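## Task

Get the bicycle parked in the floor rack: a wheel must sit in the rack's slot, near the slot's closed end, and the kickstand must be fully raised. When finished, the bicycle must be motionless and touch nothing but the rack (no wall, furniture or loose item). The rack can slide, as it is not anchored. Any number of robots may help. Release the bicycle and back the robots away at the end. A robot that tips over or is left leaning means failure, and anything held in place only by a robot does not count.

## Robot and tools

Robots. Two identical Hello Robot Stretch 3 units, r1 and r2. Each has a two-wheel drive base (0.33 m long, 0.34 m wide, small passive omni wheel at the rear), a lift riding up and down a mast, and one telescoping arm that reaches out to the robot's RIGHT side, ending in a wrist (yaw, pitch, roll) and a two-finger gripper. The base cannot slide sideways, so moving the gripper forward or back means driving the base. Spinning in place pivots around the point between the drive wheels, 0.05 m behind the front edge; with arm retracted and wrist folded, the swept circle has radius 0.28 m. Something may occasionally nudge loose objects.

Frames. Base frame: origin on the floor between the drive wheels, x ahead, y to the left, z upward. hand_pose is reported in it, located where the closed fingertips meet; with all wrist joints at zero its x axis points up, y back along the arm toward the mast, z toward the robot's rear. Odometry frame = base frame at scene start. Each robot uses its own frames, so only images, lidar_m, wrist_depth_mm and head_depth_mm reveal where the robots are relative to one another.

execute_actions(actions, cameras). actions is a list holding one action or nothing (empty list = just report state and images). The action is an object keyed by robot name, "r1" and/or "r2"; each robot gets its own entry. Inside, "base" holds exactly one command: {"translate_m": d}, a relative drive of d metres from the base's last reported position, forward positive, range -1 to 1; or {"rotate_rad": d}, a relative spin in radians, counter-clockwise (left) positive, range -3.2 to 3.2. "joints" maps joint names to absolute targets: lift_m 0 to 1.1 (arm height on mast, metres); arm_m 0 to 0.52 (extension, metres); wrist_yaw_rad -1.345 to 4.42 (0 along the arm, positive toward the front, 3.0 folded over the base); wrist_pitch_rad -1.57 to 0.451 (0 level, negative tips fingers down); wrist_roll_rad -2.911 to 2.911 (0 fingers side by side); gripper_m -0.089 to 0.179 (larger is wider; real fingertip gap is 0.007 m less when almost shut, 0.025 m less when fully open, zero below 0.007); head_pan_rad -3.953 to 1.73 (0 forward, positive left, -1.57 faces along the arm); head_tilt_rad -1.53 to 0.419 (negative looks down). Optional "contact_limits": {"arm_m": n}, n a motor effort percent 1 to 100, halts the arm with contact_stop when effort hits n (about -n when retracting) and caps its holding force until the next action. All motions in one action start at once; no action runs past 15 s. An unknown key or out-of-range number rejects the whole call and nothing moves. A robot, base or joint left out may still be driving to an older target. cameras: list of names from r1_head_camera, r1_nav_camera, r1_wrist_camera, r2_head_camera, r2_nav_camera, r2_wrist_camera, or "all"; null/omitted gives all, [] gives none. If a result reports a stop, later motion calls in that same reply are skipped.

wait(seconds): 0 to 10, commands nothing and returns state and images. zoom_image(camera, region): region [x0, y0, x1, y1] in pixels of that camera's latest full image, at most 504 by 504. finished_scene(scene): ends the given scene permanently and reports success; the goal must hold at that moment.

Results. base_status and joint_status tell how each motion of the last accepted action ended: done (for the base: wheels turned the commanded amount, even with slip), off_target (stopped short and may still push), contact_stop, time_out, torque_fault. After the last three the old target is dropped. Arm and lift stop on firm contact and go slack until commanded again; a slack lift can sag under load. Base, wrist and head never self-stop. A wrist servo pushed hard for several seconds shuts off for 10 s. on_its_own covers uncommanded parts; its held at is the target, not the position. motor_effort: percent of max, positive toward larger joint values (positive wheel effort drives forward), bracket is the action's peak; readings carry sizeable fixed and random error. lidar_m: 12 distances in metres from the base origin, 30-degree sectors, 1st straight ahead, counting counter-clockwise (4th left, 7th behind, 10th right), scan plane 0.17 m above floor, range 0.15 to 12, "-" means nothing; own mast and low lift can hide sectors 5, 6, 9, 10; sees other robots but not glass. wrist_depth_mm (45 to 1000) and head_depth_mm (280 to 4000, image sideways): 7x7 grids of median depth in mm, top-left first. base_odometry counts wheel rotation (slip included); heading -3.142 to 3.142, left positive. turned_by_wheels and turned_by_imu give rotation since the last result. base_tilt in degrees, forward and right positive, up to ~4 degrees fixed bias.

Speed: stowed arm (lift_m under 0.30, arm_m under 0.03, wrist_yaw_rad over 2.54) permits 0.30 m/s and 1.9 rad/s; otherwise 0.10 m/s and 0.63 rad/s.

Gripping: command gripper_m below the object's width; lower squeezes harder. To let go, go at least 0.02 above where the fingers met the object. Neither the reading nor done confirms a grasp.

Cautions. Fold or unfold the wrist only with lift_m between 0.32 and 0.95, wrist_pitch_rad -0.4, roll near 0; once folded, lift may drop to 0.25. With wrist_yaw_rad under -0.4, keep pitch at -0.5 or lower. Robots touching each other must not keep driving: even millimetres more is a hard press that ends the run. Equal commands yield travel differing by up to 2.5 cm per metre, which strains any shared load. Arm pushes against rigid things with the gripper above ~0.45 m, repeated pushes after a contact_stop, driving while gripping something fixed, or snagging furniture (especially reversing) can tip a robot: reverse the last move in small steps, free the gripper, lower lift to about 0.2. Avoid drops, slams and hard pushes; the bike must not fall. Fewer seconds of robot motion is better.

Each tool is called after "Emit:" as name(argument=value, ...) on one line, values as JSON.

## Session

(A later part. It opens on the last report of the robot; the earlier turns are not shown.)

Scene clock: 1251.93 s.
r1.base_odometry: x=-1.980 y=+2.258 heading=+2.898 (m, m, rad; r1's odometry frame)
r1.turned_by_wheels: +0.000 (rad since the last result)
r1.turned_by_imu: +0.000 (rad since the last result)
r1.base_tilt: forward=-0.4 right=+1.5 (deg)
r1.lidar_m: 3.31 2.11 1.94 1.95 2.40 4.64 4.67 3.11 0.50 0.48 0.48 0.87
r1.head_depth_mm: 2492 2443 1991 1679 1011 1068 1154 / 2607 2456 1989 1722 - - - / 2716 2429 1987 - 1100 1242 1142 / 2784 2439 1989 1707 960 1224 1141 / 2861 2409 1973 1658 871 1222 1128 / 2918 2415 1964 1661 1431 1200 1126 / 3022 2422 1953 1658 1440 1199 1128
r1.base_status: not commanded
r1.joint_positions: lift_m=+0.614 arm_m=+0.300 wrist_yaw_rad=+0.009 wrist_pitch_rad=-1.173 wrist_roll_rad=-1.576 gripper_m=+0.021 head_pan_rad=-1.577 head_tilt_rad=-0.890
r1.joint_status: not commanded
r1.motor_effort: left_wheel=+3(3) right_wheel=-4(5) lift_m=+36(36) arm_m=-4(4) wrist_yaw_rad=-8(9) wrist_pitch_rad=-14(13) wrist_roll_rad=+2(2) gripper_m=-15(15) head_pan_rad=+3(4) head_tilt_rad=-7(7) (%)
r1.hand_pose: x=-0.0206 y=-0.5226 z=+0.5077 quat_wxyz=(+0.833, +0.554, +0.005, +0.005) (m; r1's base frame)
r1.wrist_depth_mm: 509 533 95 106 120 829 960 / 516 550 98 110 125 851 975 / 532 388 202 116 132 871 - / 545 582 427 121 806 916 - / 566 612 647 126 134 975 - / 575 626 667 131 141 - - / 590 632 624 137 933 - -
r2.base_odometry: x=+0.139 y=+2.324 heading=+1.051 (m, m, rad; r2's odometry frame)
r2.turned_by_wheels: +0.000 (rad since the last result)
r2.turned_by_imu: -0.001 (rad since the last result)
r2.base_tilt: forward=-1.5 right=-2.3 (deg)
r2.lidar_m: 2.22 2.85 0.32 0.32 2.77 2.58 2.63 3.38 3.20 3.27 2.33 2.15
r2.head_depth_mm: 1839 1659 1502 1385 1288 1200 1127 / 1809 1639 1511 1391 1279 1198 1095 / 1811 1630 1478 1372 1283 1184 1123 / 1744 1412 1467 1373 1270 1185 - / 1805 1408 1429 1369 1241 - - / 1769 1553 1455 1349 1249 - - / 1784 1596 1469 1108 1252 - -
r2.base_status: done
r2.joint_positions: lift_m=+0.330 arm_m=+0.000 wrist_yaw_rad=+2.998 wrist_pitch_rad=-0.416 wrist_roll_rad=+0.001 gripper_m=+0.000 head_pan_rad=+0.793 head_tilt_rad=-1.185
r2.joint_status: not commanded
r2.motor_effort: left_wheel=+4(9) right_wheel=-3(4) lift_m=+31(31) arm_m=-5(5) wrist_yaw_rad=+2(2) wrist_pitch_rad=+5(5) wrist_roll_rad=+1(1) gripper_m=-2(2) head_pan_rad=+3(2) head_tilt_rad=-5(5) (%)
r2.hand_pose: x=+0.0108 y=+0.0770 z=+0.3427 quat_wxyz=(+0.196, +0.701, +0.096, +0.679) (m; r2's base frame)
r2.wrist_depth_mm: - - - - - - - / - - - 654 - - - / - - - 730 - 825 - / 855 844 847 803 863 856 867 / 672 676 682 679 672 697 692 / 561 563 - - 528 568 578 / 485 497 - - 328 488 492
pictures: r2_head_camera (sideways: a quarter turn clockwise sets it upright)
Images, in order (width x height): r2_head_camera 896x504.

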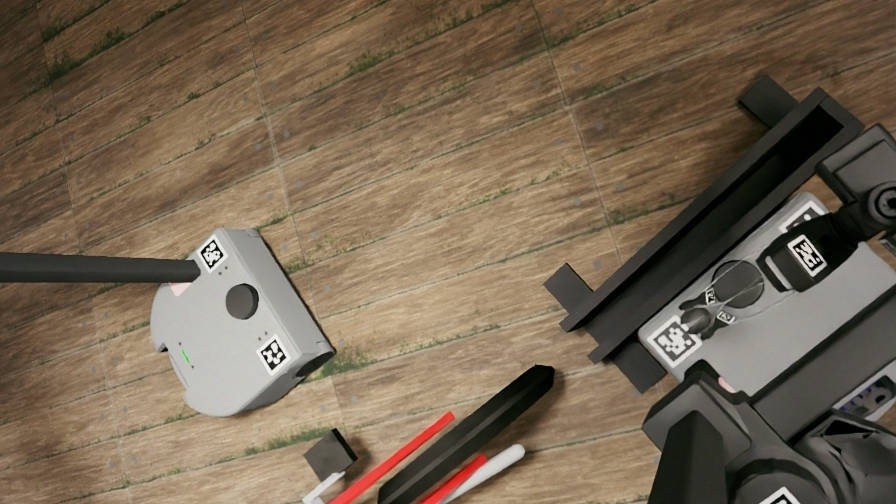

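Emit:
execute_actions(actions=[{"r2": {"base": {"translate_m": -0.25}, "joints": {"lift_m": 0.27, "head_pan_rad": 0.0, "head_tilt_rad": -1.0}}}], cameras=[])

Emit:
execute_actions(actions=[{"r2": {"base": {"rotate_rad": -1.571}}}], cameras=[])

Emit:
execute_actions(actions=[{"r2": {"base": {"translate_m": 0.52}}}], cameras=[])

Emit:
execute_actions(actions=[{"r2": {"base": {"rotate_rad": 1.571}}}], cameras=[])

Emit:
execute_actions(actions=[{"r2": {"base": {"translate_m": 0.3}}}], cameras=[])

Emit:
execute_actions(actions=[{"r2": {"base": {"rotate_rad": 1.571}, "joints": {"lift_m": 0.33}}}], cameras=["r2_head_camera", "r2_nav_camera"])

Scene clock: 1282.27 s.
r1.base_odometry: x=-1.980 y=+2.258 heading=+2.898 (m, m, rad; r1's odometry frame)
r1.turned_by_wheels: +0.000 (rad since the last result)
r1.turned_by_imu: -0.001 (rad since the last result)
r1.base_tilt: forward=-0.4 right=+1.5 (deg)
r1.lidar_m: 3.30 2.10 1.94 1.96 2.41 4.65 4.66 3.09 0.50 0.48 0.48 1.08
r1.head_depth_mm: 2503 2468 1990 1673 1011 1066 1152 / 2575 2447 1980 1715 - - - / 2663 2443 1984 - 1100 1240 1137 / 2776 2408 1962 1704 961 1221 1138 / 2889 2404 1970 1662 870 1223 1128 / 2935 2438 1963 1662 1433 1200 1126 / 3012 2405 1976 1647 1432 1194 1129
r1.base_status: not commanded
r1.joint_positions: lift_m=+0.614 arm_m=+0.300 wrist_yaw_rad=+0.009 wrist_pitch_rad=-1.173 wrist_roll_rad=-1.576 gripper_m=+0.021 head_pan_rad=-1.577 head_tilt_rad=-0.890
r1.joint_status: not commanded
r1.motor_effort: left_wheel=+3(3) right_wheel=-4(4) lift_m=+36(36) arm_m=-4(4) wrist_yaw_rad=-7(8) wrist_pitch_rad=-13(14) wrist_roll_rad=+2(2) gripper_m=-15(14) head_pan_rad=+4(4) head_tilt_rad=-6(6) (%)
r1.hand_pose: x=-0.0206 y=-0.5226 z=+0.5077 quat_wxyz=(+0.833, +0.554, +0.005, +0.005) (m; r1's base frame)
r1.wrist_depth_mm: 506 535 95 106 120 814 943 / 516 546 98 110 125 844 987 / 542 385 202 116 132 890 - / 548 574 427 121 815 907 - / 576 597 653 126 134 974 - / 569 618 663 131 141 - - / 588 622 623 137 902 - -
r2.base_odometry: x=+0.015 y=+2.107 heading=+1.051 (m, m, rad; r2's odometry frame)
r2.turned_by_wheels: +0.000 (rad since the last result)
r2.turned_by_imu: -0.001 (rad since the last result)
r2.base_tilt: forward=-1.5 right=-2.3 (deg)
r2.lidar_m: 2.44 0.46 0.46 1.24 2.51 2.36 2.40 3.08 3.10 3.16 2.57 2.39
r2.head_depth_mm: 2205 2066 1762 1547 1379 1237 1119 / 2280 2036 1760 1538 1364 1199 1116 / 2321 2041 1760 1531 1351 1187 1127 / 2410 2024 1736 1517 1353 1179 1118 / 2436 2007 1723 1507 1337 1177 1117 / 2390 1981 1728 1497 1344 1160 1107 / 2372 1968 1707 1499 1328 1172 1093
r2.base_status: done
r2.joint_positions: lift_m=+0.270 arm_m=+0.000 wrist_yaw_rad=+2.998 wrist_pitch_rad=-0.416 wrist_roll_rad=+0.001 gripper_m=+0.000 head_pan_rad=+0.007 head_tilt_rad=-1.000
r2.joint_status: all done
r2.motor_effort: left_wheel=+2(6) right_wheel=-1(8) lift_m=+18(32) arm_m=-5(6) wrist_yaw_rad=+2(1) wrist_pitch_rad=+5(5) wrist_roll_rad=+1(1) gripper_m=-2(2) head_pan_rad=-3(26) head_tilt_rad=+0(13) (%)
r2.hand_pose: x=+0.0108 y=+0.0770 z=+0.2834 quat_wxyz=(+0.196, +0.701, +0.096, +0.679) (m; r2's base frame)
r2.wrist_depth_mm: - - - - 905 490 - / - - - - - 490 836 / 968 972 - - 952 501 823 / 740 728 748 733 749 510 761 / 586 587 593 615 594 573 382 / 490 502 - - 491 457 341 / 435 - - - 416 417 342
pictures: none
No camera images: the call's "cameras" was empty. Leave "cameras" out to get every camera's image.

Scene clock: 1284.47 s.
r1.base_odometry: x=-1.980 y=+2.258 heading=+2.898 (m, m, rad; r1's odometry frame)
r1.turned_by_wheels: +0.000 (rad since the last result)
r1.turned_by_imu: +0.000 (rad since the last result)
r1.base_tilt: forward=-0.5 right=+1.4 (deg)
r1.lidar_m: 3.29 2.11 1.94 1.95 2.41 4.64 4.66 3.11 0.50 0.48 0.48 0.95
r1.head_depth_mm: 2498 2472 1983 1673 1010 1068 1147 / 2602 2444 1995 1711 - - - / 2714 2442 1983 - 1101 1243 1139 / 2775 2432 1973 1706 959 1223 1139 / 2861 2421 1965 1661 874 1224 1125 / 2932 2427 1963 1663 1437 1198 1124 / 3003 2419 1979 1645 1406 1200 1130
r1.base_status: not commanded
r1.joint_positions: lift_m=+0.614 arm_m=+0.300 wrist_yaw_rad=+0.009 wrist_pitch_rad=-1.173 wrist_roll_rad=-1.576 gripper_m=+0.021 head_pan_rad=-1.577 head_tilt_rad=-0.890
r1.joint_status: not commanded
r1.motor_effort: left_wheel=+3(3) right_wheel=-4(4) lift_m=+36(36) arm_m=-4(4) wrist_yaw_rad=-7(9) wrist_pitch_rad=-13(13) wrist_roll_rad=+2(2) gripper_m=-15(15) head_pan_rad=+4(4) head_tilt_rad=-7(6) (%)
r1.hand_pose: x=-0.0206 y=-0.5226 z=+0.5077 quat_wxyz=(+0.833, +0.554, +0.005, +0.005) (m; r1's base frame)
r1.wrist_depth_mm: 509 542 95 107 120 823 952 / 517 543 98 110 124 840 978 / 538 390 201 116 133 883 - / 553 571 427 122 807 889 - / 560 610 644 126 134 952 - / 559 621 652 131 140 - - / 584 633 628 138 909 - -
r2.base_odometry: x=+0.015 y=+2.107 heading=-0.520 (m, m, rad; r2's odometry frame)
r2.turned_by_wheels: -1.571 (rad since the last result)
r2.turned_by_imu: -1.571 (rad since the last result)
r2.base_tilt: forward=-1.4 right=-2.3 (deg)
r2.lidar_m: 3.15 2.56 2.39 2.45 0.46 0.46 1.24 2.51 2.36 2.40 3.10 3.09
r2.head_depth_mm: 2481 2063 1771 1550 1380 1233 1121 / 2458 2063 1752 1539 1380 1226 1120 / 2444 2015 1747 1525 1362 1223 1118 / 2421 2011 1719 1521 1341 1220 1119 / 2422 2003 1725 1509 1342 1212 1109 / 2388 2000 1698 1504 1332 1206 1106 / 2343 1987 1700 1502 1332 1151 1060
r2.base_status: done
r2.joint_positions: lift_m=+0.270 arm_m=+0.000 wrist_yaw_rad=+2.998 wrist_pitch_rad=-0.416 wrist_roll_rad=+0.001 gripper_m=+0.000 head_pan_rad=+0.007 head_tilt_rad=-1.000
r2.joint_status: not commanded
r2.motor_effort: left_wheel=+2(7) right_wheel=-2(7) lift_m=+19(19) arm_m=-5(5) wrist_yaw_rad=+2(2) wrist_pitch_rad=+5(5) wrist_roll_rad=+1(1) gripper_m=-1(2) head_pan_rad=-2(2) head_tilt_rad=+0(0) (%)
r2.hand_pose: x=+0.0108 y=+0.0770 z=+0.2834 quat_wxyz=(+0.196, +0.701, +0.096, +0.679) (m; r2's base frame)
r2.wrist_depth_mm: - - - - - - - / 929 - - - - - - / 849 944 - - - - - / 405 712 474 477 490 671 740 / 447 435 443 442 466 549 603 / 493 465 - - 497 491 497 / 438 - - - 414 420 425
pictures: none
No camera images: the call's "cameras" was empty. Leave "cameras" out to get every camera's image.

Scene clock: 1287.90 s.
r1.base_odometry: x=-1.980 y=+2.258 heading=+2.898 (m, m, rad; r1's odometry frame)
r1.turned_by_wheels: +0.000 (rad since the last result)
r1.turned_by_imu: +0.000 (rad since the last result)
r1.base_tilt: forward=-0.4 right=+1.4 (deg)
r1.lidar_m: 3.31 2.10 1.94 1.96 2.41 4.64 4.68 3.10 0.50 0.48 0.48 1.35
r1.head_depth_mm: 2511 2454 1989 1672 1009 1075 1152 / 2603 2451 1990 1708 - - - / 2698 2448 1976 - 1103 1246 1136 / 2808 2436 1975 1699 959 1223 1137 / 2855 2436 1971 1668 870 1222 1128 / 2930 2435 1968 1653 1433 1198 1125 / 3013 2412 1959 1655 1430 1199 1123
r1.base_status: not commanded
r1.joint_positions: lift_m=+0.614 arm_m=+0.300 wrist_yaw_rad=+0.009 wrist_pitch_rad=-1.173 wrist_roll_rad=-1.576 gripper_m=+0.021 head_pan_rad=-1.577 head_tilt_rad=-0.890
r1.joint_status: not commanded
r1.motor_effort: left_wheel=+3(3) right_wheel=-4(4) lift_m=+35(36) arm_m=-4(4) wrist_yaw_rad=-8(7) wrist_pitch_rad=-13(13) wrist_roll_rad=+2(2) gripper_m=-15(15) head_pan_rad=+4(4) head_tilt_rad=-7(7) (%)
r1.hand_pose: x=-0.0206 y=-0.5226 z=+0.5077 quat_wxyz=(+0.833, +0.554, +0.005, +0.005) (m; r1's base frame)
r1.wrist_depth_mm: 507 535 95 107 120 816 922 / 516 545 98 110 124 851 968 / 532 389 202 116 132 877 - / 547 579 425 121 792 927 - / 564 605 634 126 134 945 - / 577 629 657 131 141 - - / 591 631 631 137 885 - -
r2.base_odometry: x=+0.466 y=+1.849 heading=-0.520 (m, m, rad; r2's odometry frame)
r2.turned_by_wheels: +0.000 (rad since the last result)
r2.turned_by_imu: -0.001 (rad since the last result)
r2.base_tilt: forward=-1.4 right=-2.3 (deg)
r2.lidar_m: 2.67 2.33 2.16 2.21 2.87 0.90 1.69 2.75 2.58 2.63 2.79 2.63
r2.head_depth_mm: 2349 2064 1810 1553 1381 1230 1118 / 2390 2051 1765 1530 1368 1226 1119 / 2471 2037 1758 1537 1354 1217 1119 / 2390 2025 1733 1520 1353 1220 1122 / 2393 2011 1731 1506 1348 1209 1117 / 2386 1977 1712 1504 1339 1211 1104 / 2353 1958 1704 1494 1322 1196 1095
r2.base_status: done
r2.joint_positions: lift_m=+0.270 arm_m=+0.000 wrist_yaw_rad=+2.998 wrist_pitch_rad=-0.416 wrist_roll_rad=+0.001 gripper_m=+0.000 head_pan_rad=+0.007 head_tilt_rad=-1.000
r2.joint_status: not commanded
r2.motor_effort: left_wheel=+2(7) right_wheel=-3(5) lift_m=+19(19) arm_m=-6(6) wrist_yaw_rad=+2(2) wrist_pitch_rad=+5(5) wrist_roll_rad=+1(1) gripper_m=-2(2) head_pan_rad=-2(3) head_tilt_rad=+0(0) (%)
r2.hand_pose: x=+0.0108 y=+0.0770 z=+0.2834 quat_wxyz=(+0.196, +0.701, +0.096, +0.679) (m; r2's base frame)
r2.wrist_depth_mm: - - - - - - - / - - - - - - - / 990 986 - - - - - / 465 471 759 735 736 754 754 / 411 439 591 617 599 589 596 / 455 461 - - 494 503 498 / 435 - - - 415 423 425
pictures: none
No camera images: the call's "cameras" was empty. Leave "cameras" out to get every camera's image.

Scene clock: 1290.10 s.
r1.base_odometry: x=-1.980 y=+2.258 heading=+2.898 (m, m, rad; r1's odometry frame)
r1.turned_by_wheels: +0.000 (rad since the last result)
r1.turned_by_imu: +0.000 (rad since the last result)
r1.base_tilt: forward=-0.4 right=+1.4 (deg)
r1.lidar_m: 3.31 2.10 1.94 1.96 2.41 4.64 4.67 3.10 0.50 0.48 0.48 1.41
r1.head_depth_mm: 2486 2473 1987 1675 1009 1069 1152 / 2582 2456 1987 1701 - - - / 2696 2435 1975 - 1102 1243 1138 / 2782 2442 1971 1695 957 1223 1138 / 2865 2444 1963 1663 870 1219 1129 / 2925 2408 1967 1660 1432 1204 1129 / 3034 2417 1967 1653 1436 1199 1127
r1.base_status: not commanded
r1.joint_positions: lift_m=+0.614 arm_m=+0.300 wrist_yaw_rad=+0.009 wrist_pitch_rad=-1.173 wrist_roll_rad=-1.576 gripper_m=+0.021 head_pan_rad=-1.577 head_tilt_rad=-0.890
r1.joint_status: not commanded
r1.motor_effort: left_wheel=+3(4) right_wheel=-4(4) lift_m=+36(36) arm_m=-4(4) wrist_yaw_rad=-8(8) wrist_pitch_rad=-13(14) wrist_roll_rad=+2(2) gripper_m=-15(15) head_pan_rad=+4(4) head_tilt_rad=-7(7) (%)
r1.hand_pose: x=-0.0206 y=-0.5226 z=+0.5077 quat_wxyz=(+0.833, +0.554, +0.005, +0.005) (m; r1's base frame)
r1.wrist_depth_mm: 503 530 96 106 120 803 976 / 518 546 98 109 125 840 974 / 536 387 202 116 132 887 - / 553 576 430 122 788 913 - / 563 607 646 126 134 945 - / 571 613 662 131 141 - - / 586 629 624 137 909 - -
r2.base_odometry: x=+0.466 y=+1.849 heading=+1.051 (m, m, rad; r2's odometry frame)
r2.turned_by_wheels: +1.571 (rad since the last result)
r2.turned_by_imu: +1.571 (rad since the last result)
r2.base_tilt: forward=-1.4 right=-2.3 (deg)
r2.lidar_m: 2.20 2.85 0.89 1.69 2.76 2.58 2.62 2.82 2.63 2.67 2.34 2.16
r2.head_depth_mm: 1964 2063 1774 1552 1374 1233 1117 / 2070 2060 1771 1549 1366 1237 1115 / 2164 2039 1728 1541 1359 1220 1123 / 2235 2037 1741 1519 1358 1218 1117 / 2348 2008 1717 1516 1349 1212 1120 / 2373 1992 1701 1499 1338 1182 1106 / 2376 1965 1695 1499 1336 1170 1096
r2.base_status: done
r2.joint_positions: lift_m=+0.270 arm_m=+0.000 wrist_yaw_rad=+2.998 wrist_pitch_rad=-0.416 wrist_roll_rad=+0.001 gripper_m=+0.000 head_pan_rad=+0.007 head_tilt_rad=-1.000
r2.joint_status: not commanded
r2.motor_effort: left_wheel=-2(6) right_wheel=+3(9) lift_m=+19(19) arm_m=-6(6) wrist_yaw_rad=+2(2) wrist_pitch_rad=+5(5) wrist_roll_rad=+1(1) gripper_m=-2(2) head_pan_rad=-1(3) head_tilt_rad=+0(0) (%)
r2.hand_pose: x=+0.0108 y=+0.0770 z=+0.2834 quat_wxyz=(+0.196, +0.701, +0.096, +0.679) (m; r2's base frame)
r2.wrist_depth_mm: - - - - - - - / - - - - - - - / 960 974 - - 835 703 - / 723 736 744 742 719 516 743 / 586 581 591 630 593 481 401 / 488 509 - - 497 462 470 / 436 - - - 414 420 428
pictures: none
No camera images: the call's "cameras" was empty. Leave "cameras" out to get every camera's image.

Scene clock: 1292.90 s.
r1.base_odometry: x=-1.980 y=+2.258 heading=+2.898 (m, m, rad; r1's odometry frame)
r1.turned_by_wheels: +0.000 (rad since the last result)
r1.turned_by_imu: +0.000 (rad since the last result)
r1.base_tilt: forward=-0.4 right=+1.5 (deg)
r1.lidar_m: 3.32 2.10 1.94 1.95 2.41 4.63 4.67 3.09 0.50 0.48 0.48 1.25
r1.head_depth_mm: 2512 2467 1988 1682 1012 1070 1148 / 2592 2444 1977 1710 - - - / 2694 2444 1975 - 1106 1252 1134 / 2820 2444 1983 1703 961 1222 1141 / 2874 2406 1969 1661 873 1220 1129 / 2934 2411 1972 1661 1436 1200 1129 / 2990 2407 1967 1651 1425 1202 1126
r1.base_status: not commanded
r1.joint_positions: lift_m=+0.614 arm_m=+0.300 wrist_yaw_rad=+0.009 wrist_pitch_rad=-1.173 wrist_roll_rad=-1.576 gripper_m=+0.021 head_pan_rad=-1.577 head_tilt_rad=-0.890
r1.joint_status: not commanded
r1.motor_effort: left_wheel=+3(3) right_wheel=-4(4) lift_m=+36(36) arm_m=-4(4) wrist_yaw_rad=-7(9) wrist_pitch_rad=-13(13) wrist_roll_rad=+2(2) gripper_m=-14(13) head_pan_rad=+4(4) head_tilt_rad=-7(6) (%)
r1.hand_pose: x=-0.0206 y=-0.5226 z=+0.5077 quat_wxyz=(+0.833, +0.554, +0.005, +0.005) (m; r1's base frame)
r1.wrist_depth_mm: 507 529 95 107 120 807 952 / 521 544 98 110 124 855 973 / 526 391 202 116 132 871 - / 542 570 421 122 805 938 - / 563 605 651 126 133 948 - / 574 626 662 131 141 - - / 594 629 622 137 901 - -
r2.base_odometry: x=+0.615 y=+2.109 heading=+1.051 (m, m, rad; r2's odometry frame)
r2.turned_by_wheels: +0.000 (rad since the last result)
r2.turned_by_imu: -0.001 (rad since the last result)
r2.base_tilt: forward=-1.4 right=-2.3 (deg)
r2.lidar_m: 1.93 2.50 1.32 0.83 3.07 2.85 2.90 2.95 2.75 2.79 2.04 1.89
r2.head_depth_mm: 1727 1943 1769 1551 1367 1239 1117 / 1796 1998 1756 1539 1357 1225 1115 / 1903 2037 1748 1525 1359 1225 1127 / 2031 2039 1728 1512 1352 1223 1114 / 2130 1996 1709 1513 1341 1207 1113 / 2200 1969 1710 1507 1347 1209 1104 / 2263 1987 1698 1504 1329 1193 1070
r2.base_status: done
r2.joint_positions: lift_m=+0.270 arm_m=+0.000 wrist_yaw_rad=+2.998 wrist_pitch_rad=-0.416 wrist_roll_rad=+0.001 gripper_m=+0.000 head_pan_rad=+0.007 head_tilt_rad=-1.000
r2.joint_status: not commanded
r2.motor_effort: left_wheel=-1(6) right_wheel=+3(9) lift_m=+19(19) arm_m=-5(6) wrist_yaw_rad=+2(2) wrist_pitch_rad=+5(5) wrist_roll_rad=+1(1) gripper_m=-2(2) head_pan_rad=-3(3) head_tilt_rad=+0(0) (%)
r2.hand_pose: x=+0.0108 y=+0.0770 z=+0.2834 quat_wxyz=(+0.196, +0.701, +0.096, +0.679) (m; r2's base frame)
r2.wrist_depth_mm: - - - - - - - / - - - - - - - / 964 980 - 937 - - - / 731 735 736 671 753 744 752 / 585 595 592 469 569 597 600 / 486 510 - - 487 498 491 / 432 - - - 412 424 428
pictures: none
No camera images: the call's "cameras" was empty. Leave "cameras" out to get every camera's image.

Scene clock: 1295.93 s.
r1.base_odometry: x=-1.980 y=+2.258 heading=+2.898 (m, m, rad; r1's odometry frame)
r1.turned_by_wheels: +0.000 (rad since the last result)
r1.turned_by_imu: +0.000 (rad since the last result)
r1.base_tilt: forward=-0.4 right=+1.4 (deg)
r1.lidar_m: 3.31 2.11 1.94 1.95 2.41 4.63 4.68 3.11 0.50 0.48 0.48 1.32
r1.head_depth_mm: 2503 2436 1990 1678 1012 1066 1151 / 2595 2451 1992 1711 - - - / 2677 2419 1999 - 1105 1249 1144 / 2837 2425 1967 1704 958 1222 1136 / 2863 2436 1972 1673 872 1220 1123 / 2937 2427 1962 1656 1442 1200 1123 / 2990 2418 1951 1659 1432 1203 1122
r1.base_status: not commanded
r1.joint_positions: lift_m=+0.614 arm_m=+0.300 wrist_yaw_rad=+0.009 wrist_pitch_rad=-1.173 wrist_roll_rad=-1.576 gripper_m=+0.021 head_pan_rad=-1.577 head_tilt_rad=-0.890
r1.joint_status: not commanded
r1.motor_effort: left_wheel=+3(3) right_wheel=-4(4) lift_m=+36(36) arm_m=-4(4) wrist_yaw_rad=-9(8) wrist_pitch_rad=-14(13) wrist_roll_rad=+2(2) gripper_m=-14(14) head_pan_rad=+4(4) head_tilt_rad=-7(7) (%)
r1.hand_pose: x=-0.0206 y=-0.5226 z=+0.5077 quat_wxyz=(+0.833, +0.554, +0.005, +0.005) (m; r1's base frame)
r1.wrist_depth_mm: 504 530 96 106 120 818 960 / 517 553 98 109 124 869 993 / 529 393 201 116 132 895 - / 551 584 430 122 786 901 - / 565 600 652 126 134 950 - / 561 619 665 131 141 - - / 586 622 626 137 903 - -
r2.base_odometry: x=+0.615 y=+2.109 heading=+2.622 (m, m, rad; r2's odometry frame)
r2.turned_by_wheels: +1.571 (rad since the last result)
r2.turned_by_imu: +1.575 (rad since the last result)
r2.base_tilt: forward=-1.4 right=-2.4 (deg)
r2.lidar_m: 0.83 3.05 2.85 2.90 2.94 2.75 2.80 2.04 1.89 1.92 2.49 1.32
r2.head_depth_mm: 2518 2088 1661 1560 1367 1237 1118 / 2488 2062 1697 1531 1374 1224 1126 / 2324 1974 1733 1529 1346 1220 1121 / 1650 1615 1444 1491 1314 1162 1128 / 2394 2011 1712 1513 1345 1217 1115 / 2393 1999 1702 1488 1339 1204 1113 / 2363 1970 1711 1491 1332 1195 1097
r2.base_status: done
r2.joint_positions: lift_m=+0.330 arm_m=+0.000 wrist_yaw_rad=+2.998 wrist_pitch_rad=-0.416 wrist_roll_rad=+0.001 gripper_m=+0.000 head_pan_rad=+0.007 head_tilt_rad=-1.000
r2.joint_status: all done
r2.motor_effort: left_wheel=-2(6) right_wheel=+3(8) lift_m=+31(33) arm_m=-6(6) wrist_yaw_rad=+2(2) wrist_pitch_rad=+5(5) wrist_roll_rad=+1(1) gripper_m=-3(2) head_pan_rad=-2(3) head_tilt_rad=+0(0) (%)
r2.hand_pose: x=+0.0108 y=+0.0770 z=+0.3427 quat_wxyz=(+0.196, +0.701, +0.096, +0.679) (m; r2's base frame)
r2.wrist_depth_mm: - - - - - - - / - - - - - - - / - - - - - - - / 832 828 869 855 863 863 846 / 663 667 683 714 674 678 690 / 566 557 - - 563 567 566 / 483 500 - - 475 486 495
pictures: r2_head_camera (sideways: a quarter turn clockwise sets it upright), r2_nav_camera (sideways: a quarter turn counterclockwise sets it upright)
Images, in order (width x height): r2_head_camera 896x504, r2_nav_camera 672x504.

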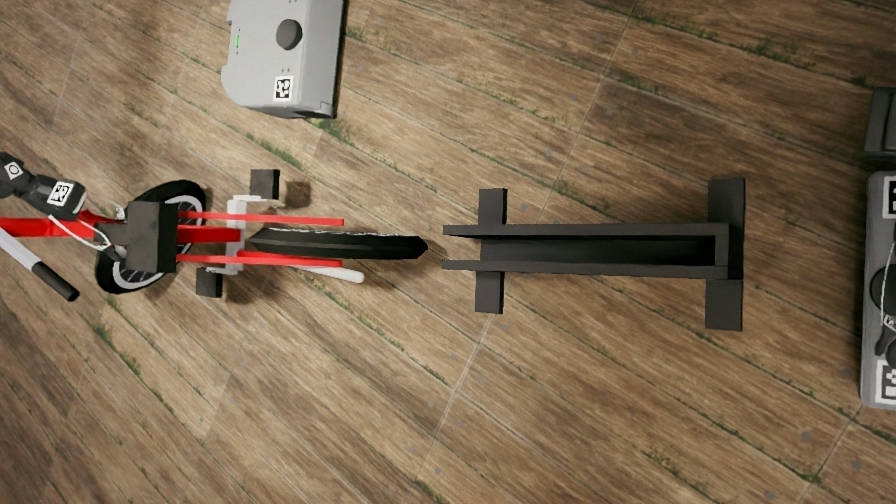

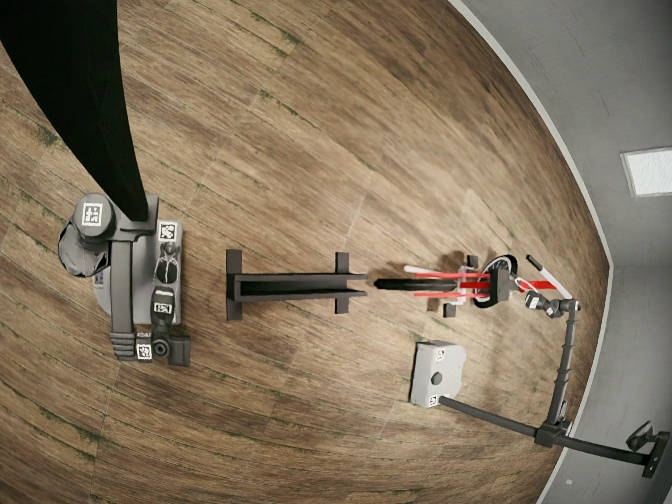

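Emit:
execute_actions(actions=[{"r2": {"base": {"translate_m": 0.32}}, "r1": {"joints": {"gripper_m": -0.03}}}], cameras=["r2_head_camera", "r1_nav_camera", "r1_wrist_camera"])

Scene clock: 1312.23 s.
r1.base_odometry: x=-1.980 y=+2.258 heading=+2.896 (m, m, rad; r1's odometry frame)
r1.turned_by_wheels: -0.001 (rad since the last result)
r1.turned_by_imu: -0.005 (rad since the last result)
r1.base_tilt: forward=-0.5 right=+1.4 (deg)
r1.lidar_m: 3.33 2.11 1.94 1.96 2.41 4.63 4.66 3.10 0.52 0.48 0.48 1.04
r1.head_depth_mm: 2505 2476 1986 1669 984 1122 1151 / 2588 2452 1989 1707 - - - / 2699 2427 1988 - 1083 1224 1141 / 2844 2434 1977 1704 967 1206 1140 / 2876 2434 1980 1657 973 1207 1126 / 2908 2412 1953 1657 1435 1201 1127 / 3002 2410 1971 1661 1438 1164 1125
r1.base_status: not commanded
r1.joint_positions: lift_m=+0.615 arm_m=+0.300 wrist_yaw_rad=-0.013 wrist_pitch_rad=-1.169 wrist_roll_rad=-1.589 gripper_m=-0.012 head_pan_rad=-1.577 head_tilt_rad=-0.890
r1.joint_status: gripper_m off_target (ended at -0.012, target -0.030)
r1.on_its_own: gripper_m is held at -0.014, not at your -0.030, by its stall guard, which is still easing; right_wheel is at rest, and its effort (+24) is outside its rest range (-18 to +18)
r1.motor_effort: left_wheel=-17(18) right_wheel=+24(27) lift_m=+34(36) arm_m=-3(4) wrist_yaw_rad=+11(11) wrist_pitch_rad=-15(17) wrist_roll_rad=+8(8) gripper_m=-26(99) head_pan_rad=+4(4) head_tilt_rad=-6(6) (%)
r1.hand_pose: x=-0.0224 y=-0.5235 z=+0.5081 quat_wxyz=(+0.834, +0.552, +0.004, -0.001) (m; r1's base frame)
r1.wrist_depth_mm: 500 90 95 106 119 831 948 / 506 544 98 109 123 869 976 / 530 382 103 115 775 885 - / 552 577 424 121 812 918 - / 564 607 647 125 134 989 - / 571 628 665 131 144 - - / 586 636 633 139 950 - -
r2.base_odometry: x=+0.337 y=+2.268 heading=+2.622 (m, m, rad; r2's odometry frame)
r2.turned_by_wheels: +0.000 (rad since the last result)
r2.turned_by_imu: -0.002 (rad since the last result)
r2.base_tilt: forward=-1.4 right=-2.3 (deg)
r2.lidar_m: 0.52 2.91 2.72 2.77 3.26 3.03 3.09 2.18 2.03 2.08 2.66 1.03
r2.head_depth_mm: 2345 2072 1541 1483 1365 1234 1123 / 2336 2055 1750 1512 1362 1229 1120 / 943 1905 1724 1533 1357 1225 1124 / 2443 1494 1378 1256 1291 1184 1016 / 2405 1952 1689 1513 1344 1209 1111 / 2388 1983 1709 1491 1333 1207 1111 / 2362 1995 1695 1489 1325 1200 1084
r2.base_status: translate_m off_target (by the wheels' count: +0.3199 of +0.3200)
r2.joint_positions: lift_m=+0.330 arm_m=+0.000 wrist_yaw_rad=+2.998 wrist_pitch_rad=-0.416 wrist_roll_rad=+0.001 gripper_m=+0.000 head_pan_rad=+0.007 head_tilt_rad=-1.000
r2.joint_status: not commanded
r2.motor_effort: left_wheel=+10(12) right_wheel=+18(22) lift_m=+31(31) arm_m=-6(6) wrist_yaw_rad=+2(2) wrist_pitch_rad=+5(5) wrist_roll_rad=+1(1) gripper_m=-2(2) head_pan_rad=-2(2) head_tilt_rad=+0(0) (%)
r2.hand_pose: x=+0.0108 y=+0.0770 z=+0.3427 quat_wxyz=(+0.196, +0.701, +0.096, +0.679) (m; r2's base frame)
r2.wrist_depth_mm: - - - - - - - / - - - - - - - / - - - - - - - / 840 852 853 842 857 859 878 / 683 684 676 710 685 688 677 / 563 567 - - 567 570 573 / 485 497 - - 474 487 494
pictures: r1_nav_camera (sideways: a quarter turn counterclockwise sets it upright), r1_wrist_camera, r2_head_camera (sideways: a quarter turn clockwise sets it upright)
Images, in order (width x height): r1_nav_camera 672x504, r1_wrist_camera 644x364, r2_head_camera 896x504.

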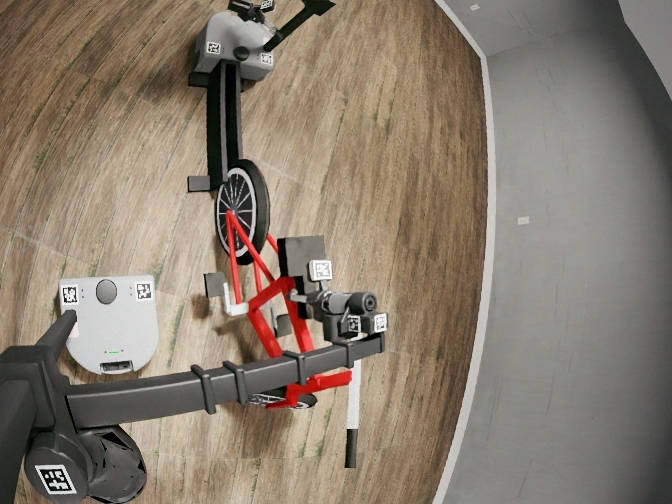

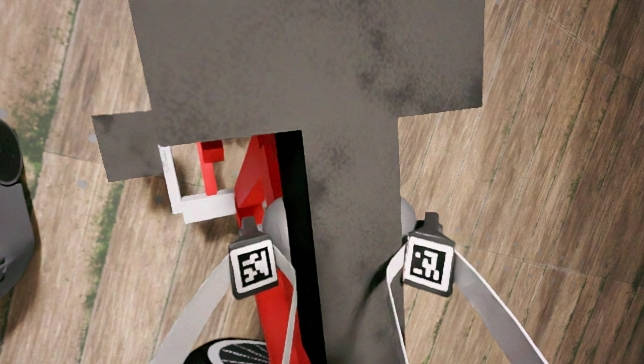

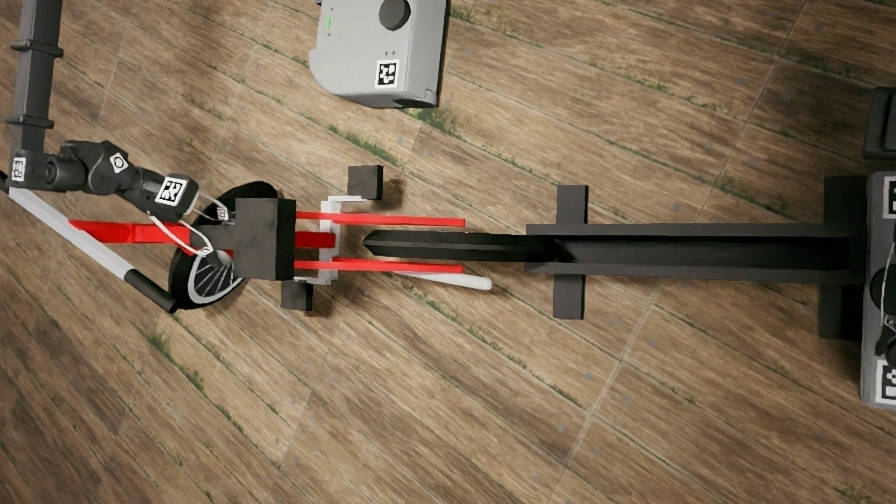

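Emit:
execute_actions(actions=[{"r2": {"base": {"translate_m": 0.1}}, "r1": {"joints": {"lift_m": 0.64}}}], cameras=["r2_head_camera", "r1_nav_camera", "r1_wrist_camera"])

Scene clock: 1319.93 s.
r1.base_odometry: x=-1.980 y=+2.258 heading=+2.897 (m, m, rad; r1's odometry frame)
r1.turned_by_wheels: +0.000 (rad since the last result)
r1.turned_by_imu: +0.000 (rad since the last result)
r1.base_tilt: forward=-0.5 right=+1.5 (deg)
r1.lidar_m: 3.34 2.12 1.94 1.95 2.41 4.61 4.67 0.51 0.51 0.47 0.47 0.95
r1.head_depth_mm: 2487 2440 1982 1673 970 1028 1163 / 2599 2443 1981 1711 - - 1134 / 2708 2435 1991 - 1155 1229 1140 / 2820 2435 1969 1703 924 1205 1140 / 2865 2430 1976 1658 852 1199 1126 / 2900 2427 1977 1651 1429 1184 1126 / 3016 2420 1966 1658 1428 1150 1124
r1.base_status: not commanded
r1.joint_positions: lift_m=+0.639 arm_m=+0.300 wrist_yaw_rad=+0.001 wrist_pitch_rad=-1.243 wrist_roll_rad=-1.590 gripper_m=+0.002 head_pan_rad=-1.577 head_tilt_rad=-0.890
r1.joint_status: all done
r1.on_its_own: gripper_m is held at +0.002, not at your -0.030, by its stall guard, which is not easing now
r1.motor_effort: left_wheel=-12(17) right_wheel=+18(24) lift_m=+43(52) arm_m=-2(4) wrist_yaw_rad=-1(11) wrist_pitch_rad=+20(26) wrist_roll_rad=+8(8) gripper_m=-21(23) head_pan_rad=+4(4) head_tilt_rad=-6(7) (%)
r1.hand_pose: x=-0.0213 y=-0.5049 z=+0.5275 quat_wxyz=(+0.813, +0.583, +0.008, +0.006) (m; r1's base frame)
r1.wrist_depth_mm: 537 110 114 123 133 767 859 / 551 566 118 127 138 802 901 / 566 425 220 132 756 821 923 / - 617 463 137 797 865 985 / - 636 681 142 855 924 - / 628 655 738 148 854 957 124 / 631 681 675 156 904 997 117
r2.base_odometry: x=+0.251 y=+2.318 heading=+2.621 (m, m, rad; r2's odometry frame)
r2.turned_by_wheels: +0.000 (rad since the last result)
r2.turned_by_imu: -0.002 (rad since the last result)
r2.base_tilt: forward=-1.4 right=-2.2 (deg)
r2.lidar_m: 0.42 2.86 2.68 2.72 3.35 3.12 3.18 2.23 2.07 2.12 2.71 0.95
r2.head_depth_mm: 2354 2080 1762 1411 1379 1226 1126 / 2368 2081 1763 1474 1363 1231 1128 / 862 1139 1643 1493 1355 1226 1124 / 2425 1364 1078 1211 1179 1159 1006 / 2405 1997 1729 1514 1348 1210 1110 / 2362 1990 1713 1513 1324 1212 1106 / 2388 1978 1717 1501 1334 1199 1088
r2.base_status: done
r2.joint_positions: lift_m=+0.330 arm_m=+0.000 wrist_yaw_rad=+2.998 wrist_pitch_rad=-0.416 wrist_roll_rad=+0.001 gripper_m=+0.000 head_pan_rad=+0.007 head_tilt_rad=-1.000
r2.joint_status: not commanded
r2.on_its_own: right_wheel is at rest, and its effort (+19) is outside its rest range (-18 to +18)
r2.motor_effort: left_wheel=+5(15) right_wheel=+19(25) lift_m=+31(31) arm_m=-6(6) wrist_yaw_rad=+2(2) wrist_pitch_rad=+5(5) wrist_roll_rad=+1(1) gripper_m=-2(2) head_pan_rad=-2(2) head_tilt_rad=+0(0) (%)
r2.hand_pose: x=+0.0108 y=+0.0770 z=+0.3427 quat_wxyz=(+0.196, +0.701, +0.096, +0.679) (m; r2's base frame)
r2.wrist_depth_mm: - - - - - - - / - - - - - - - / - - - - - - - / 831 835 848 863 871 851 862 / 678 670 678 705 676 685 683 / 562 556 - - 574 574 570 / 484 504 - - 474 489 493
pictures: r1_nav_camera (sideways: a quarter turn counterclockwise sets it upright), r1_wrist_camera, r2_head_camera (sideways: a quarter turn clockwise sets it upright)
Images, in order (width x height): r1_nav_camera 672x504, r1_wrist_camera 644x364, r2_head_camera 896x504.

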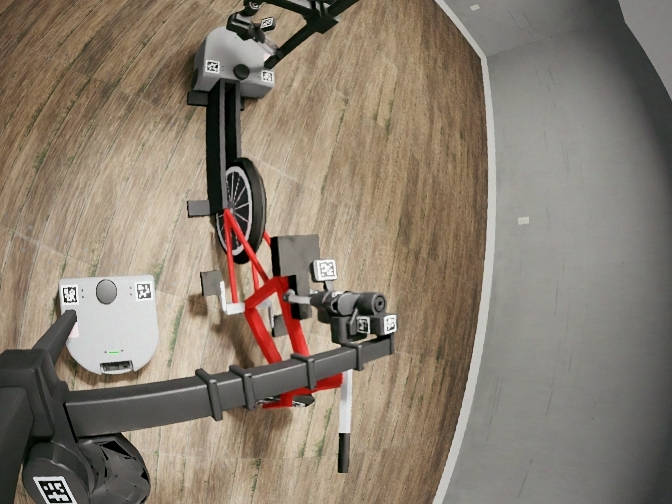

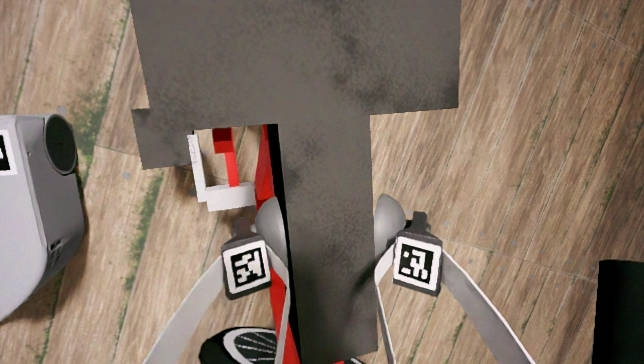

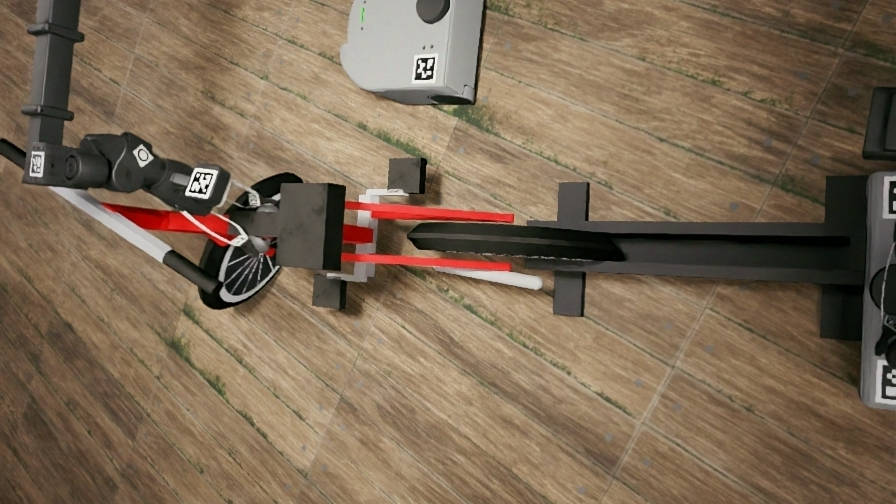

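Emit:
execute_actions(actions=[{"r2": {"base": {"translate_m": 0.2}}, "r1": {"joints": {"arm_m": 0.31}}}], cameras=["r2_head_camera", "r1_nav_camera", "r1_wrist_camera"])

Scene clock: 1333.80 s.
r1.base_odometry: x=-1.980 y=+2.258 heading=+2.896 (m, m, rad; r1's odometry frame)
r1.turned_by_wheels: +0.000 (rad since the last result)
r1.turned_by_imu: -0.001 (rad since the last result)
r1.base_tilt: forward=-0.5 right=+1.4 (deg)
r1.lidar_m: 3.32 2.11 1.94 1.96 2.40 4.63 4.68 0.55 0.53 0.47 0.48 0.79
r1.head_depth_mm: 2503 2475 1999 1677 1005 1068 1172 / 2577 2454 1970 1701 - - 1137 / 2703 2436 1995 - 1096 1228 1143 / 2795 2439 1960 1695 914 1242 1137 / 2825 2434 1968 1665 866 1185 1125 / 2900 2435 1948 1651 1435 1165 1126 / 3021 2412 1950 1656 1431 1151 1123
r1.base_status: not commanded
r1.joint_positions: lift_m=+0.639 arm_m=+0.310 wrist_yaw_rad=-0.007 wrist_pitch_rad=-1.234 wrist_roll_rad=-1.594 gripper_m=+0.002 head_pan_rad=-1.577 head_tilt_rad=-0.890
r1.joint_status: all done
r1.on_its_own: gripper_m is held at +0.002, not at your -0.030, by its stall guard, which is not easing now; left_wheel is at rest, and its effort (-19) is outside its rest range (-18 to +18); right_wheel is at rest, and its effort (+28) is outside its rest range (-18 to +18)
r1.motor_effort: left_wheel=-19(19) right_wheel=+28(28) lift_m=+39(43) arm_m=+5(5) wrist_yaw_rad=+6(5) wrist_pitch_rad=+16(28) wrist_roll_rad=+10(10) gripper_m=-19(22) head_pan_rad=+4(4) head_tilt_rad=-7(7) (%)
r1.hand_pose: x=-0.0218 y=-0.5166 z=+0.5282 quat_wxyz=(+0.815, +0.579, +0.008, +0.004) (m; r1's base frame)
r1.wrist_depth_mm: 535 108 113 123 133 793 883 / 556 573 117 127 139 819 915 / 571 420 120 131 749 851 938 / 591 610 466 138 807 899 981 / - 643 679 142 850 912 - / 616 656 717 150 891 980 - / 634 672 676 157 904 - 122
r2.base_odometry: x=+0.077 y=+2.417 heading=+2.621 (m, m, rad; r2's odometry frame)
r2.turned_by_wheels: +0.000 (rad since the last result)
r2.turned_by_imu: -0.001 (rad since the last result)
r2.base_tilt: forward=-1.5 right=-2.3 (deg)
r2.lidar_m: 0.23 2.77 2.59 2.63 3.39 3.32 3.38 2.29 2.14 2.21 0.95 0.25
r2.head_depth_mm: 2501 1971 1760 1356 1331 1235 1122 / 2460 1940 1772 1539 1346 1226 1132 / 2428 753 958 1244 1354 1219 1123 / 2429 1903 1063 1050 1102 1074 1003 / 2414 2009 1688 1476 1339 1206 1113 / 2375 1997 1709 1506 1350 1215 1102 / 2345 1975 1692 1489 1323 1193 1090
r2.base_status: translate_m off_target (by the wheels' count: +0.1999 of +0.2000)
r2.joint_positions: lift_m=+0.330 arm_m=+0.000 wrist_yaw_rad=+2.998 wrist_pitch_rad=-0.416 wrist_roll_rad=+0.001 gripper_m=+0.000 head_pan_rad=+0.007 head_tilt_rad=-1.000
r2.joint_status: not commanded
r2.on_its_own: right_wheel is at rest, and its effort (+19) is outside its rest range (-18 to +18)
r2.motor_effort: left_wheel=+10(12) right_wheel=+19(29) lift_m=+31(31) arm_m=-6(6) wrist_yaw_rad=+2(2) wrist_pitch_rad=+5(5) wrist_roll_rad=+1(1) gripper_m=-2(3) head_pan_rad=-3(3) head_tilt_rad=+0(0) (%)
r2.hand_pose: x=+0.0108 y=+0.0770 z=+0.3427 quat_wxyz=(+0.196, +0.701, +0.096, +0.679) (m; r2's base frame)
r2.wrist_depth_mm: - - - - - - - / - - - - - - - / - - - - - - - / 838 842 840 849 843 857 847 / 685 678 667 699 683 676 683 / 561 563 - - 568 573 568 / 484 496 - - 472 486 484
pictures: r1_nav_camera (sideways: a quarter turn counterclockwise sets it upright), r1_wrist_camera, r2_head_camera (sideways: a quarter turn clockwise sets it upright)
Images, in order (width x height): r1_nav_camera 672x504, r1_wrist_camera 644x364, r2_head_camera 896x504.

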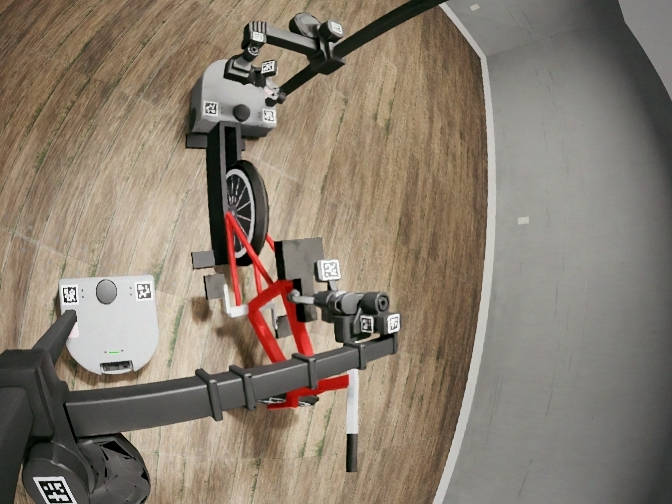

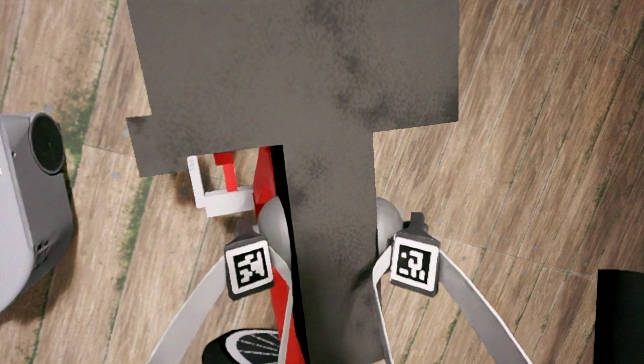

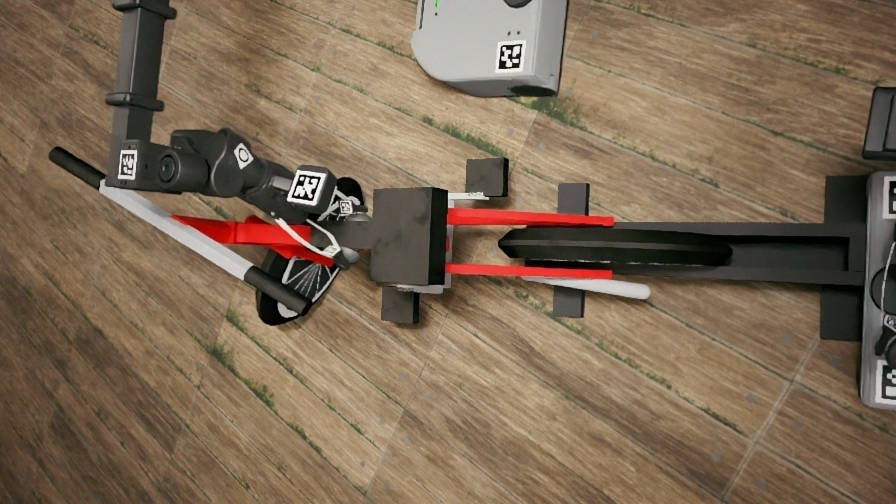

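Emit:
execute_actions(actions=[{"r2": {"base": {"translate_m": 0.125}, "joints": {"head_tilt_rad": -1.2}}}], cameras=["r2_head_camera", "r1_nav_camera", "r1_wrist_camera"])

Scene clock: 1346.63 s.
r1.base_odometry: x=-1.980 y=+2.258 heading=+2.896 (m, m, rad; r1's odometry frame)
r1.turned_by_wheels: +0.000 (rad since the last result)
r1.turned_by_imu: -0.001 (rad since the last result)
r1.base_tilt: forward=-0.5 right=+1.4 (deg)
r1.lidar_m: 3.32 2.11 1.94 1.95 2.39 4.63 4.64 0.55 0.53 0.47 0.48 0.70
r1.head_depth_mm: 2511 2452 1987 1675 1005 1071 1171 / 2604 2430 1989 1717 - - 1127 / 2716 2454 1986 - 1098 1241 1141 / 2811 2421 1985 1695 915 1184 1141 / 2834 2428 1979 1668 866 1185 1126 / 2933 2425 1973 1652 1424 1162 1125 / 3004 2411 1965 1661 1436 1148 1125
r1.base_status: not commanded
r1.joint_positions: lift_m=+0.639 arm_m=+0.310 wrist_yaw_rad=-0.007 wrist_pitch_rad=-1.234 wrist_roll_rad=-1.594 gripper_m=+0.002 head_pan_rad=-1.577 head_tilt_rad=-0.890
r1.joint_status: not commanded
r1.on_its_own: gripper_m is held at +0.002, not at your -0.030, by its stall guard, which is not easing now; left_wheel is at rest, and its effort (-20) is outside its rest range (-18 to +18); right_wheel is at rest, and its effort (+29) is outside its rest range (-18 to +18)
r1.motor_effort: left_wheel=-20(20) right_wheel=+29(29) lift_m=+39(39) arm_m=+5(5) wrist_yaw_rad=+5(7) wrist_pitch_rad=+16(16) wrist_roll_rad=+10(10) gripper_m=-21(19) head_pan_rad=+4(4) head_tilt_rad=-6(7) (%)
r1.hand_pose: x=-0.0218 y=-0.5164 z=+0.5282 quat_wxyz=(+0.815, +0.579, +0.008, +0.004) (m; r1's base frame)
r1.wrist_depth_mm: 537 108 113 122 134 790 870 / 556 565 117 126 138 825 904 / 580 422 120 131 736 865 956 / 593 610 462 137 815 887 983 / - 631 676 142 848 902 - / 613 651 721 151 902 994 - / 641 674 723 157 933 - 122
r2.base_odometry: x=-0.031 y=+2.479 heading=+2.621 (m, m, rad; r2's odometry frame)
r2.turned_by_wheels: +0.000 (rad since the last result)
r2.turned_by_imu: -0.001 (rad since the last result)
r2.base_tilt: forward=-1.5 right=-2.3 (deg)
r2.lidar_m: 0.16 2.72 2.54 2.59 3.32 3.42 3.48 2.36 2.19 2.26 0.70 0.72
r2.head_depth_mm: 1750 1652 1505 1245 1291 1195 1121 / 627 1607 1510 1369 1291 1211 1122 / 809 701 856 1339 1280 1207 - / 1794 961 839 1115 1087 1062 - / 1778 1579 1477 1364 1256 1195 - / 1769 1611 1484 1359 1259 1188 - / 1774 1607 1458 1353 1250 1172 1118
r2.base_status: translate_m off_target (by the wheels' count: +0.1249 of +0.1250)
r2.joint_positions: lift_m=+0.330 arm_m=+0.000 wrist_yaw_rad=+2.998 wrist_pitch_rad=-0.416 wrist_roll_rad=+0.001 gripper_m=+0.000 head_pan_rad=+0.007 head_tilt_rad=-1.185
r2.joint_status: all done
r2.on_its_own: right_wheel is at rest, and its effort (+20) is outside its rest range (-18 to +18)
r2.motor_effort: left_wheel=+11(14) right_wheel=+20(23) lift_m=+31(31) arm_m=-6(6) wrist_yaw_rad=+2(2) wrist_pitch_rad=+5(5) wrist_roll_rad=+1(1) gripper_m=-2(2) head_pan_rad=-2(3) head_tilt_rad=-5(18) (%)
r2.hand_pose: x=+0.0108 y=+0.0770 z=+0.3427 quat_wxyz=(+0.196, +0.701, +0.096, +0.679) (m; r2's base frame)
r2.wrist_depth_mm: - - - - - - - / - - - - - - - / - - - - - - - / 838 826 839 856 862 852 863 / 670 680 675 708 681 683 687 / 564 563 - - 570 564 563 / 481 497 - - 467 489 488
pictures: r1_nav_camera (sideways: a quarter turn counterclockwise sets it upright), r1_wrist_camera, r2_head_camera (sideways: a quarter turn clockwise sets it upright)
Images, in order (width x height): r1_nav_camera 672x504, r1_wrist_camera 644x364, r2_head_camera 896x504.

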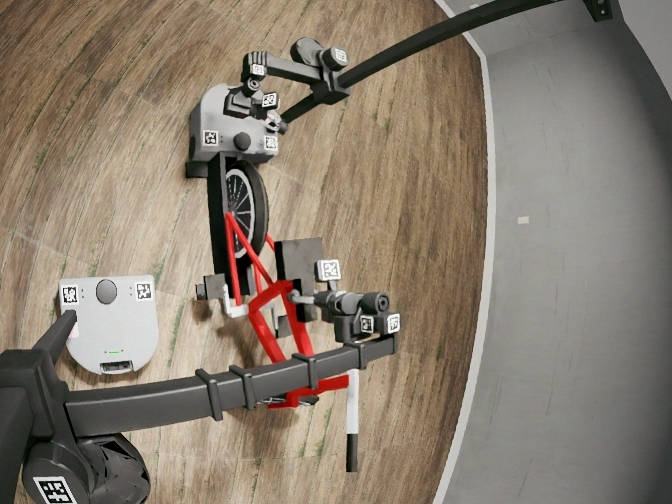

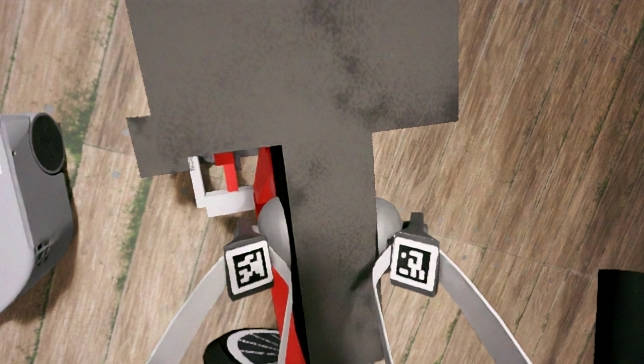

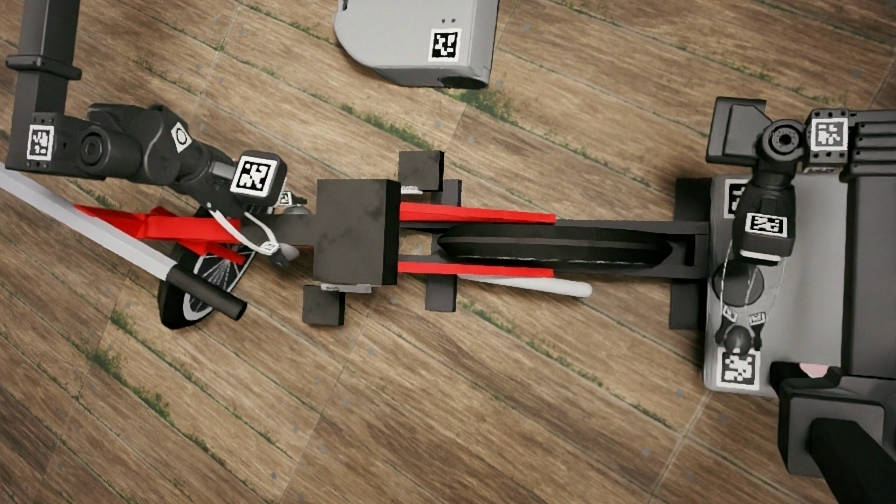

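Emit:
execute_actions(actions=[{"r2": {"base": {"translate_m": 0.03}}}], cameras=["r2_head_camera", "r1_wrist_camera"])

Scene clock: 1352.97 s.
r1.base_odometry: x=-1.980 y=+2.258 heading=+2.896 (m, m, rad; r1's odometry frame)
r1.turned_by_wheels: +0.000 (rad since the last result)
r1.turned_by_imu: -0.001 (rad since the last result)
r1.base_tilt: forward=-0.4 right=+1.4 (deg)
r1.lidar_m: 3.33 2.12 1.94 1.96 2.40 4.62 4.66 0.55 0.53 0.47 0.48 0.68
r1.head_depth_mm: 2506 2455 1997 1667 1003 1071 1172 / 2596 2460 1991 1708 - - 1133 / 2702 2450 1973 - 1098 1226 1136 / 2797 2427 1988 1708 919 1183 1140 / 2865 2452 1980 1670 867 1184 1126 / 2936 2434 1957 1657 1437 1163 1125 / 3021 2433 1966 1651 1431 1147 1123
r1.base_status: not commanded
r1.joint_positions: lift_m=+0.639 arm_m=+0.310 wrist_yaw_rad=-0.007 wrist_pitch_rad=-1.234 wrist_roll_rad=-1.595 gripper_m=+0.002 head_pan_rad=-1.577 head_tilt_rad=-0.890
r1.joint_status: not commanded
r1.on_its_own: gripper_m is held at +0.002, not at your -0.030, by its stall guard, which is not easing now; left_wheel is at rest, and its effort (-20) is outside its rest range (-18 to +18); right_wheel is at rest, and its effort (+29) is outside its rest range (-18 to +18)
r1.motor_effort: left_wheel=-20(20) right_wheel=+29(30) lift_m=+39(39) arm_m=+5(5) wrist_yaw_rad=+5(6) wrist_pitch_rad=+16(16) wrist_roll_rad=+10(11) gripper_m=-20(21) head_pan_rad=+4(4) head_tilt_rad=-7(7) (%)
r1.hand_pose: x=-0.0218 y=-0.5164 z=+0.5282 quat_wxyz=(+0.815, +0.579, +0.008, +0.004) (m; r1's base frame)
r1.wrist_depth_mm: 538 108 113 122 133 802 876 / 546 564 116 127 139 828 926 / 574 421 120 131 771 848 964 / 601 611 467 137 796 885 - / - 629 683 142 840 942 - / 622 660 714 150 865 972 - / 628 680 709 157 896 - 122
r2.base_odometry: x=-0.057 y=+2.494 heading=+2.621 (m, m, rad; r2's odometry frame)
r2.turned_by_wheels: +0.000 (rad since the last result)
r2.turned_by_imu: -0.001 (rad since the last result)
r2.base_tilt: forward=-1.4 right=-2.3 (deg)
r2.lidar_m: 0.16 2.70 2.53 2.57 3.30 3.46 3.50 2.37 2.20 2.27 0.68 5.48
r2.head_depth_mm: 1768 1674 1508 1227 1292 1198 1124 / 615 1585 1505 1360 1288 1207 1122 / 804 686 831 1330 1281 1208 - / 1795 947 846 1008 1078 1050 - / 1770 1581 1451 1365 1275 1199 - / 1778 1607 1486 1370 1267 1186 - / 1777 1599 1463 1349 1256 1184 1117
r2.base_status: translate_m off_target (by the wheels' count: +0.0299 of +0.0300)
r2.joint_positions: lift_m=+0.330 arm_m=+0.000 wrist_yaw_rad=+2.998 wrist_pitch_rad=-0.416 wrist_roll_rad=+0.001 gripper_m=+0.000 head_pan_rad=+0.007 head_tilt_rad=-1.185
r2.joint_status: not commanded
r2.on_its_own: right_wheel is at rest, and its effort (+19) is outside its rest range (-18 to +18)
r2.motor_effort: left_wheel=+11(16) right_wheel=+19(22) lift_m=+31(31) arm_m=-6(6) wrist_yaw_rad=+2(2) wrist_pitch_rad=+5(5) wrist_roll_rad=+1(1) gripper_m=-2(3) head_pan_rad=-2(2) head_tilt_rad=-5(5) (%)
r2.hand_pose: x=+0.0108 y=+0.0770 z=+0.3427 quat_wxyz=(+0.196, +0.701, +0.096, +0.679) (m; r2's base frame)
r2.wrist_depth_mm: - - - - - - - / - - - - - - - / - - - - - - - / 838 836 845 839 858 858 839 / 675 672 688 698 683 674 688 / 564 565 - - 562 570 572 / 482 498 - - 475 487 492
pictures: r1_wrist_camera, r2_head_camera (sideways: a quarter turn clockwise sets it upright)
Images, in order (width x height): r1_wrist_camera 644x364, r2_head_camera 896x504.

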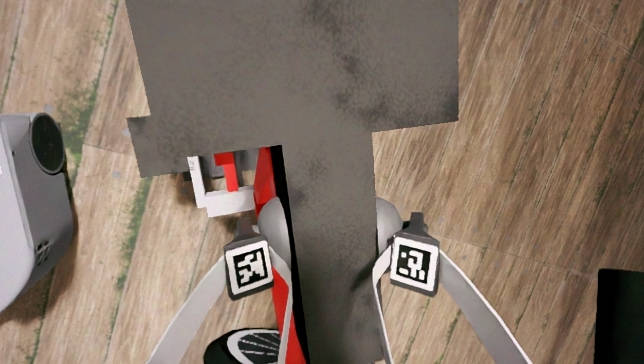

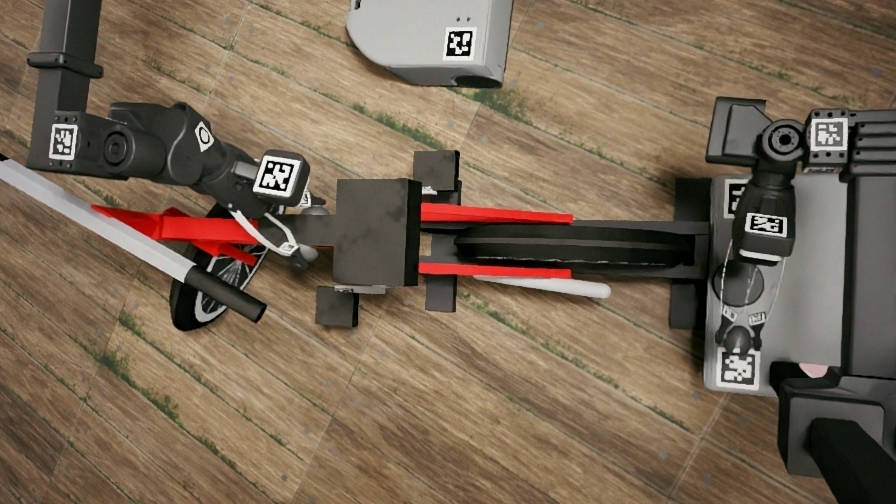

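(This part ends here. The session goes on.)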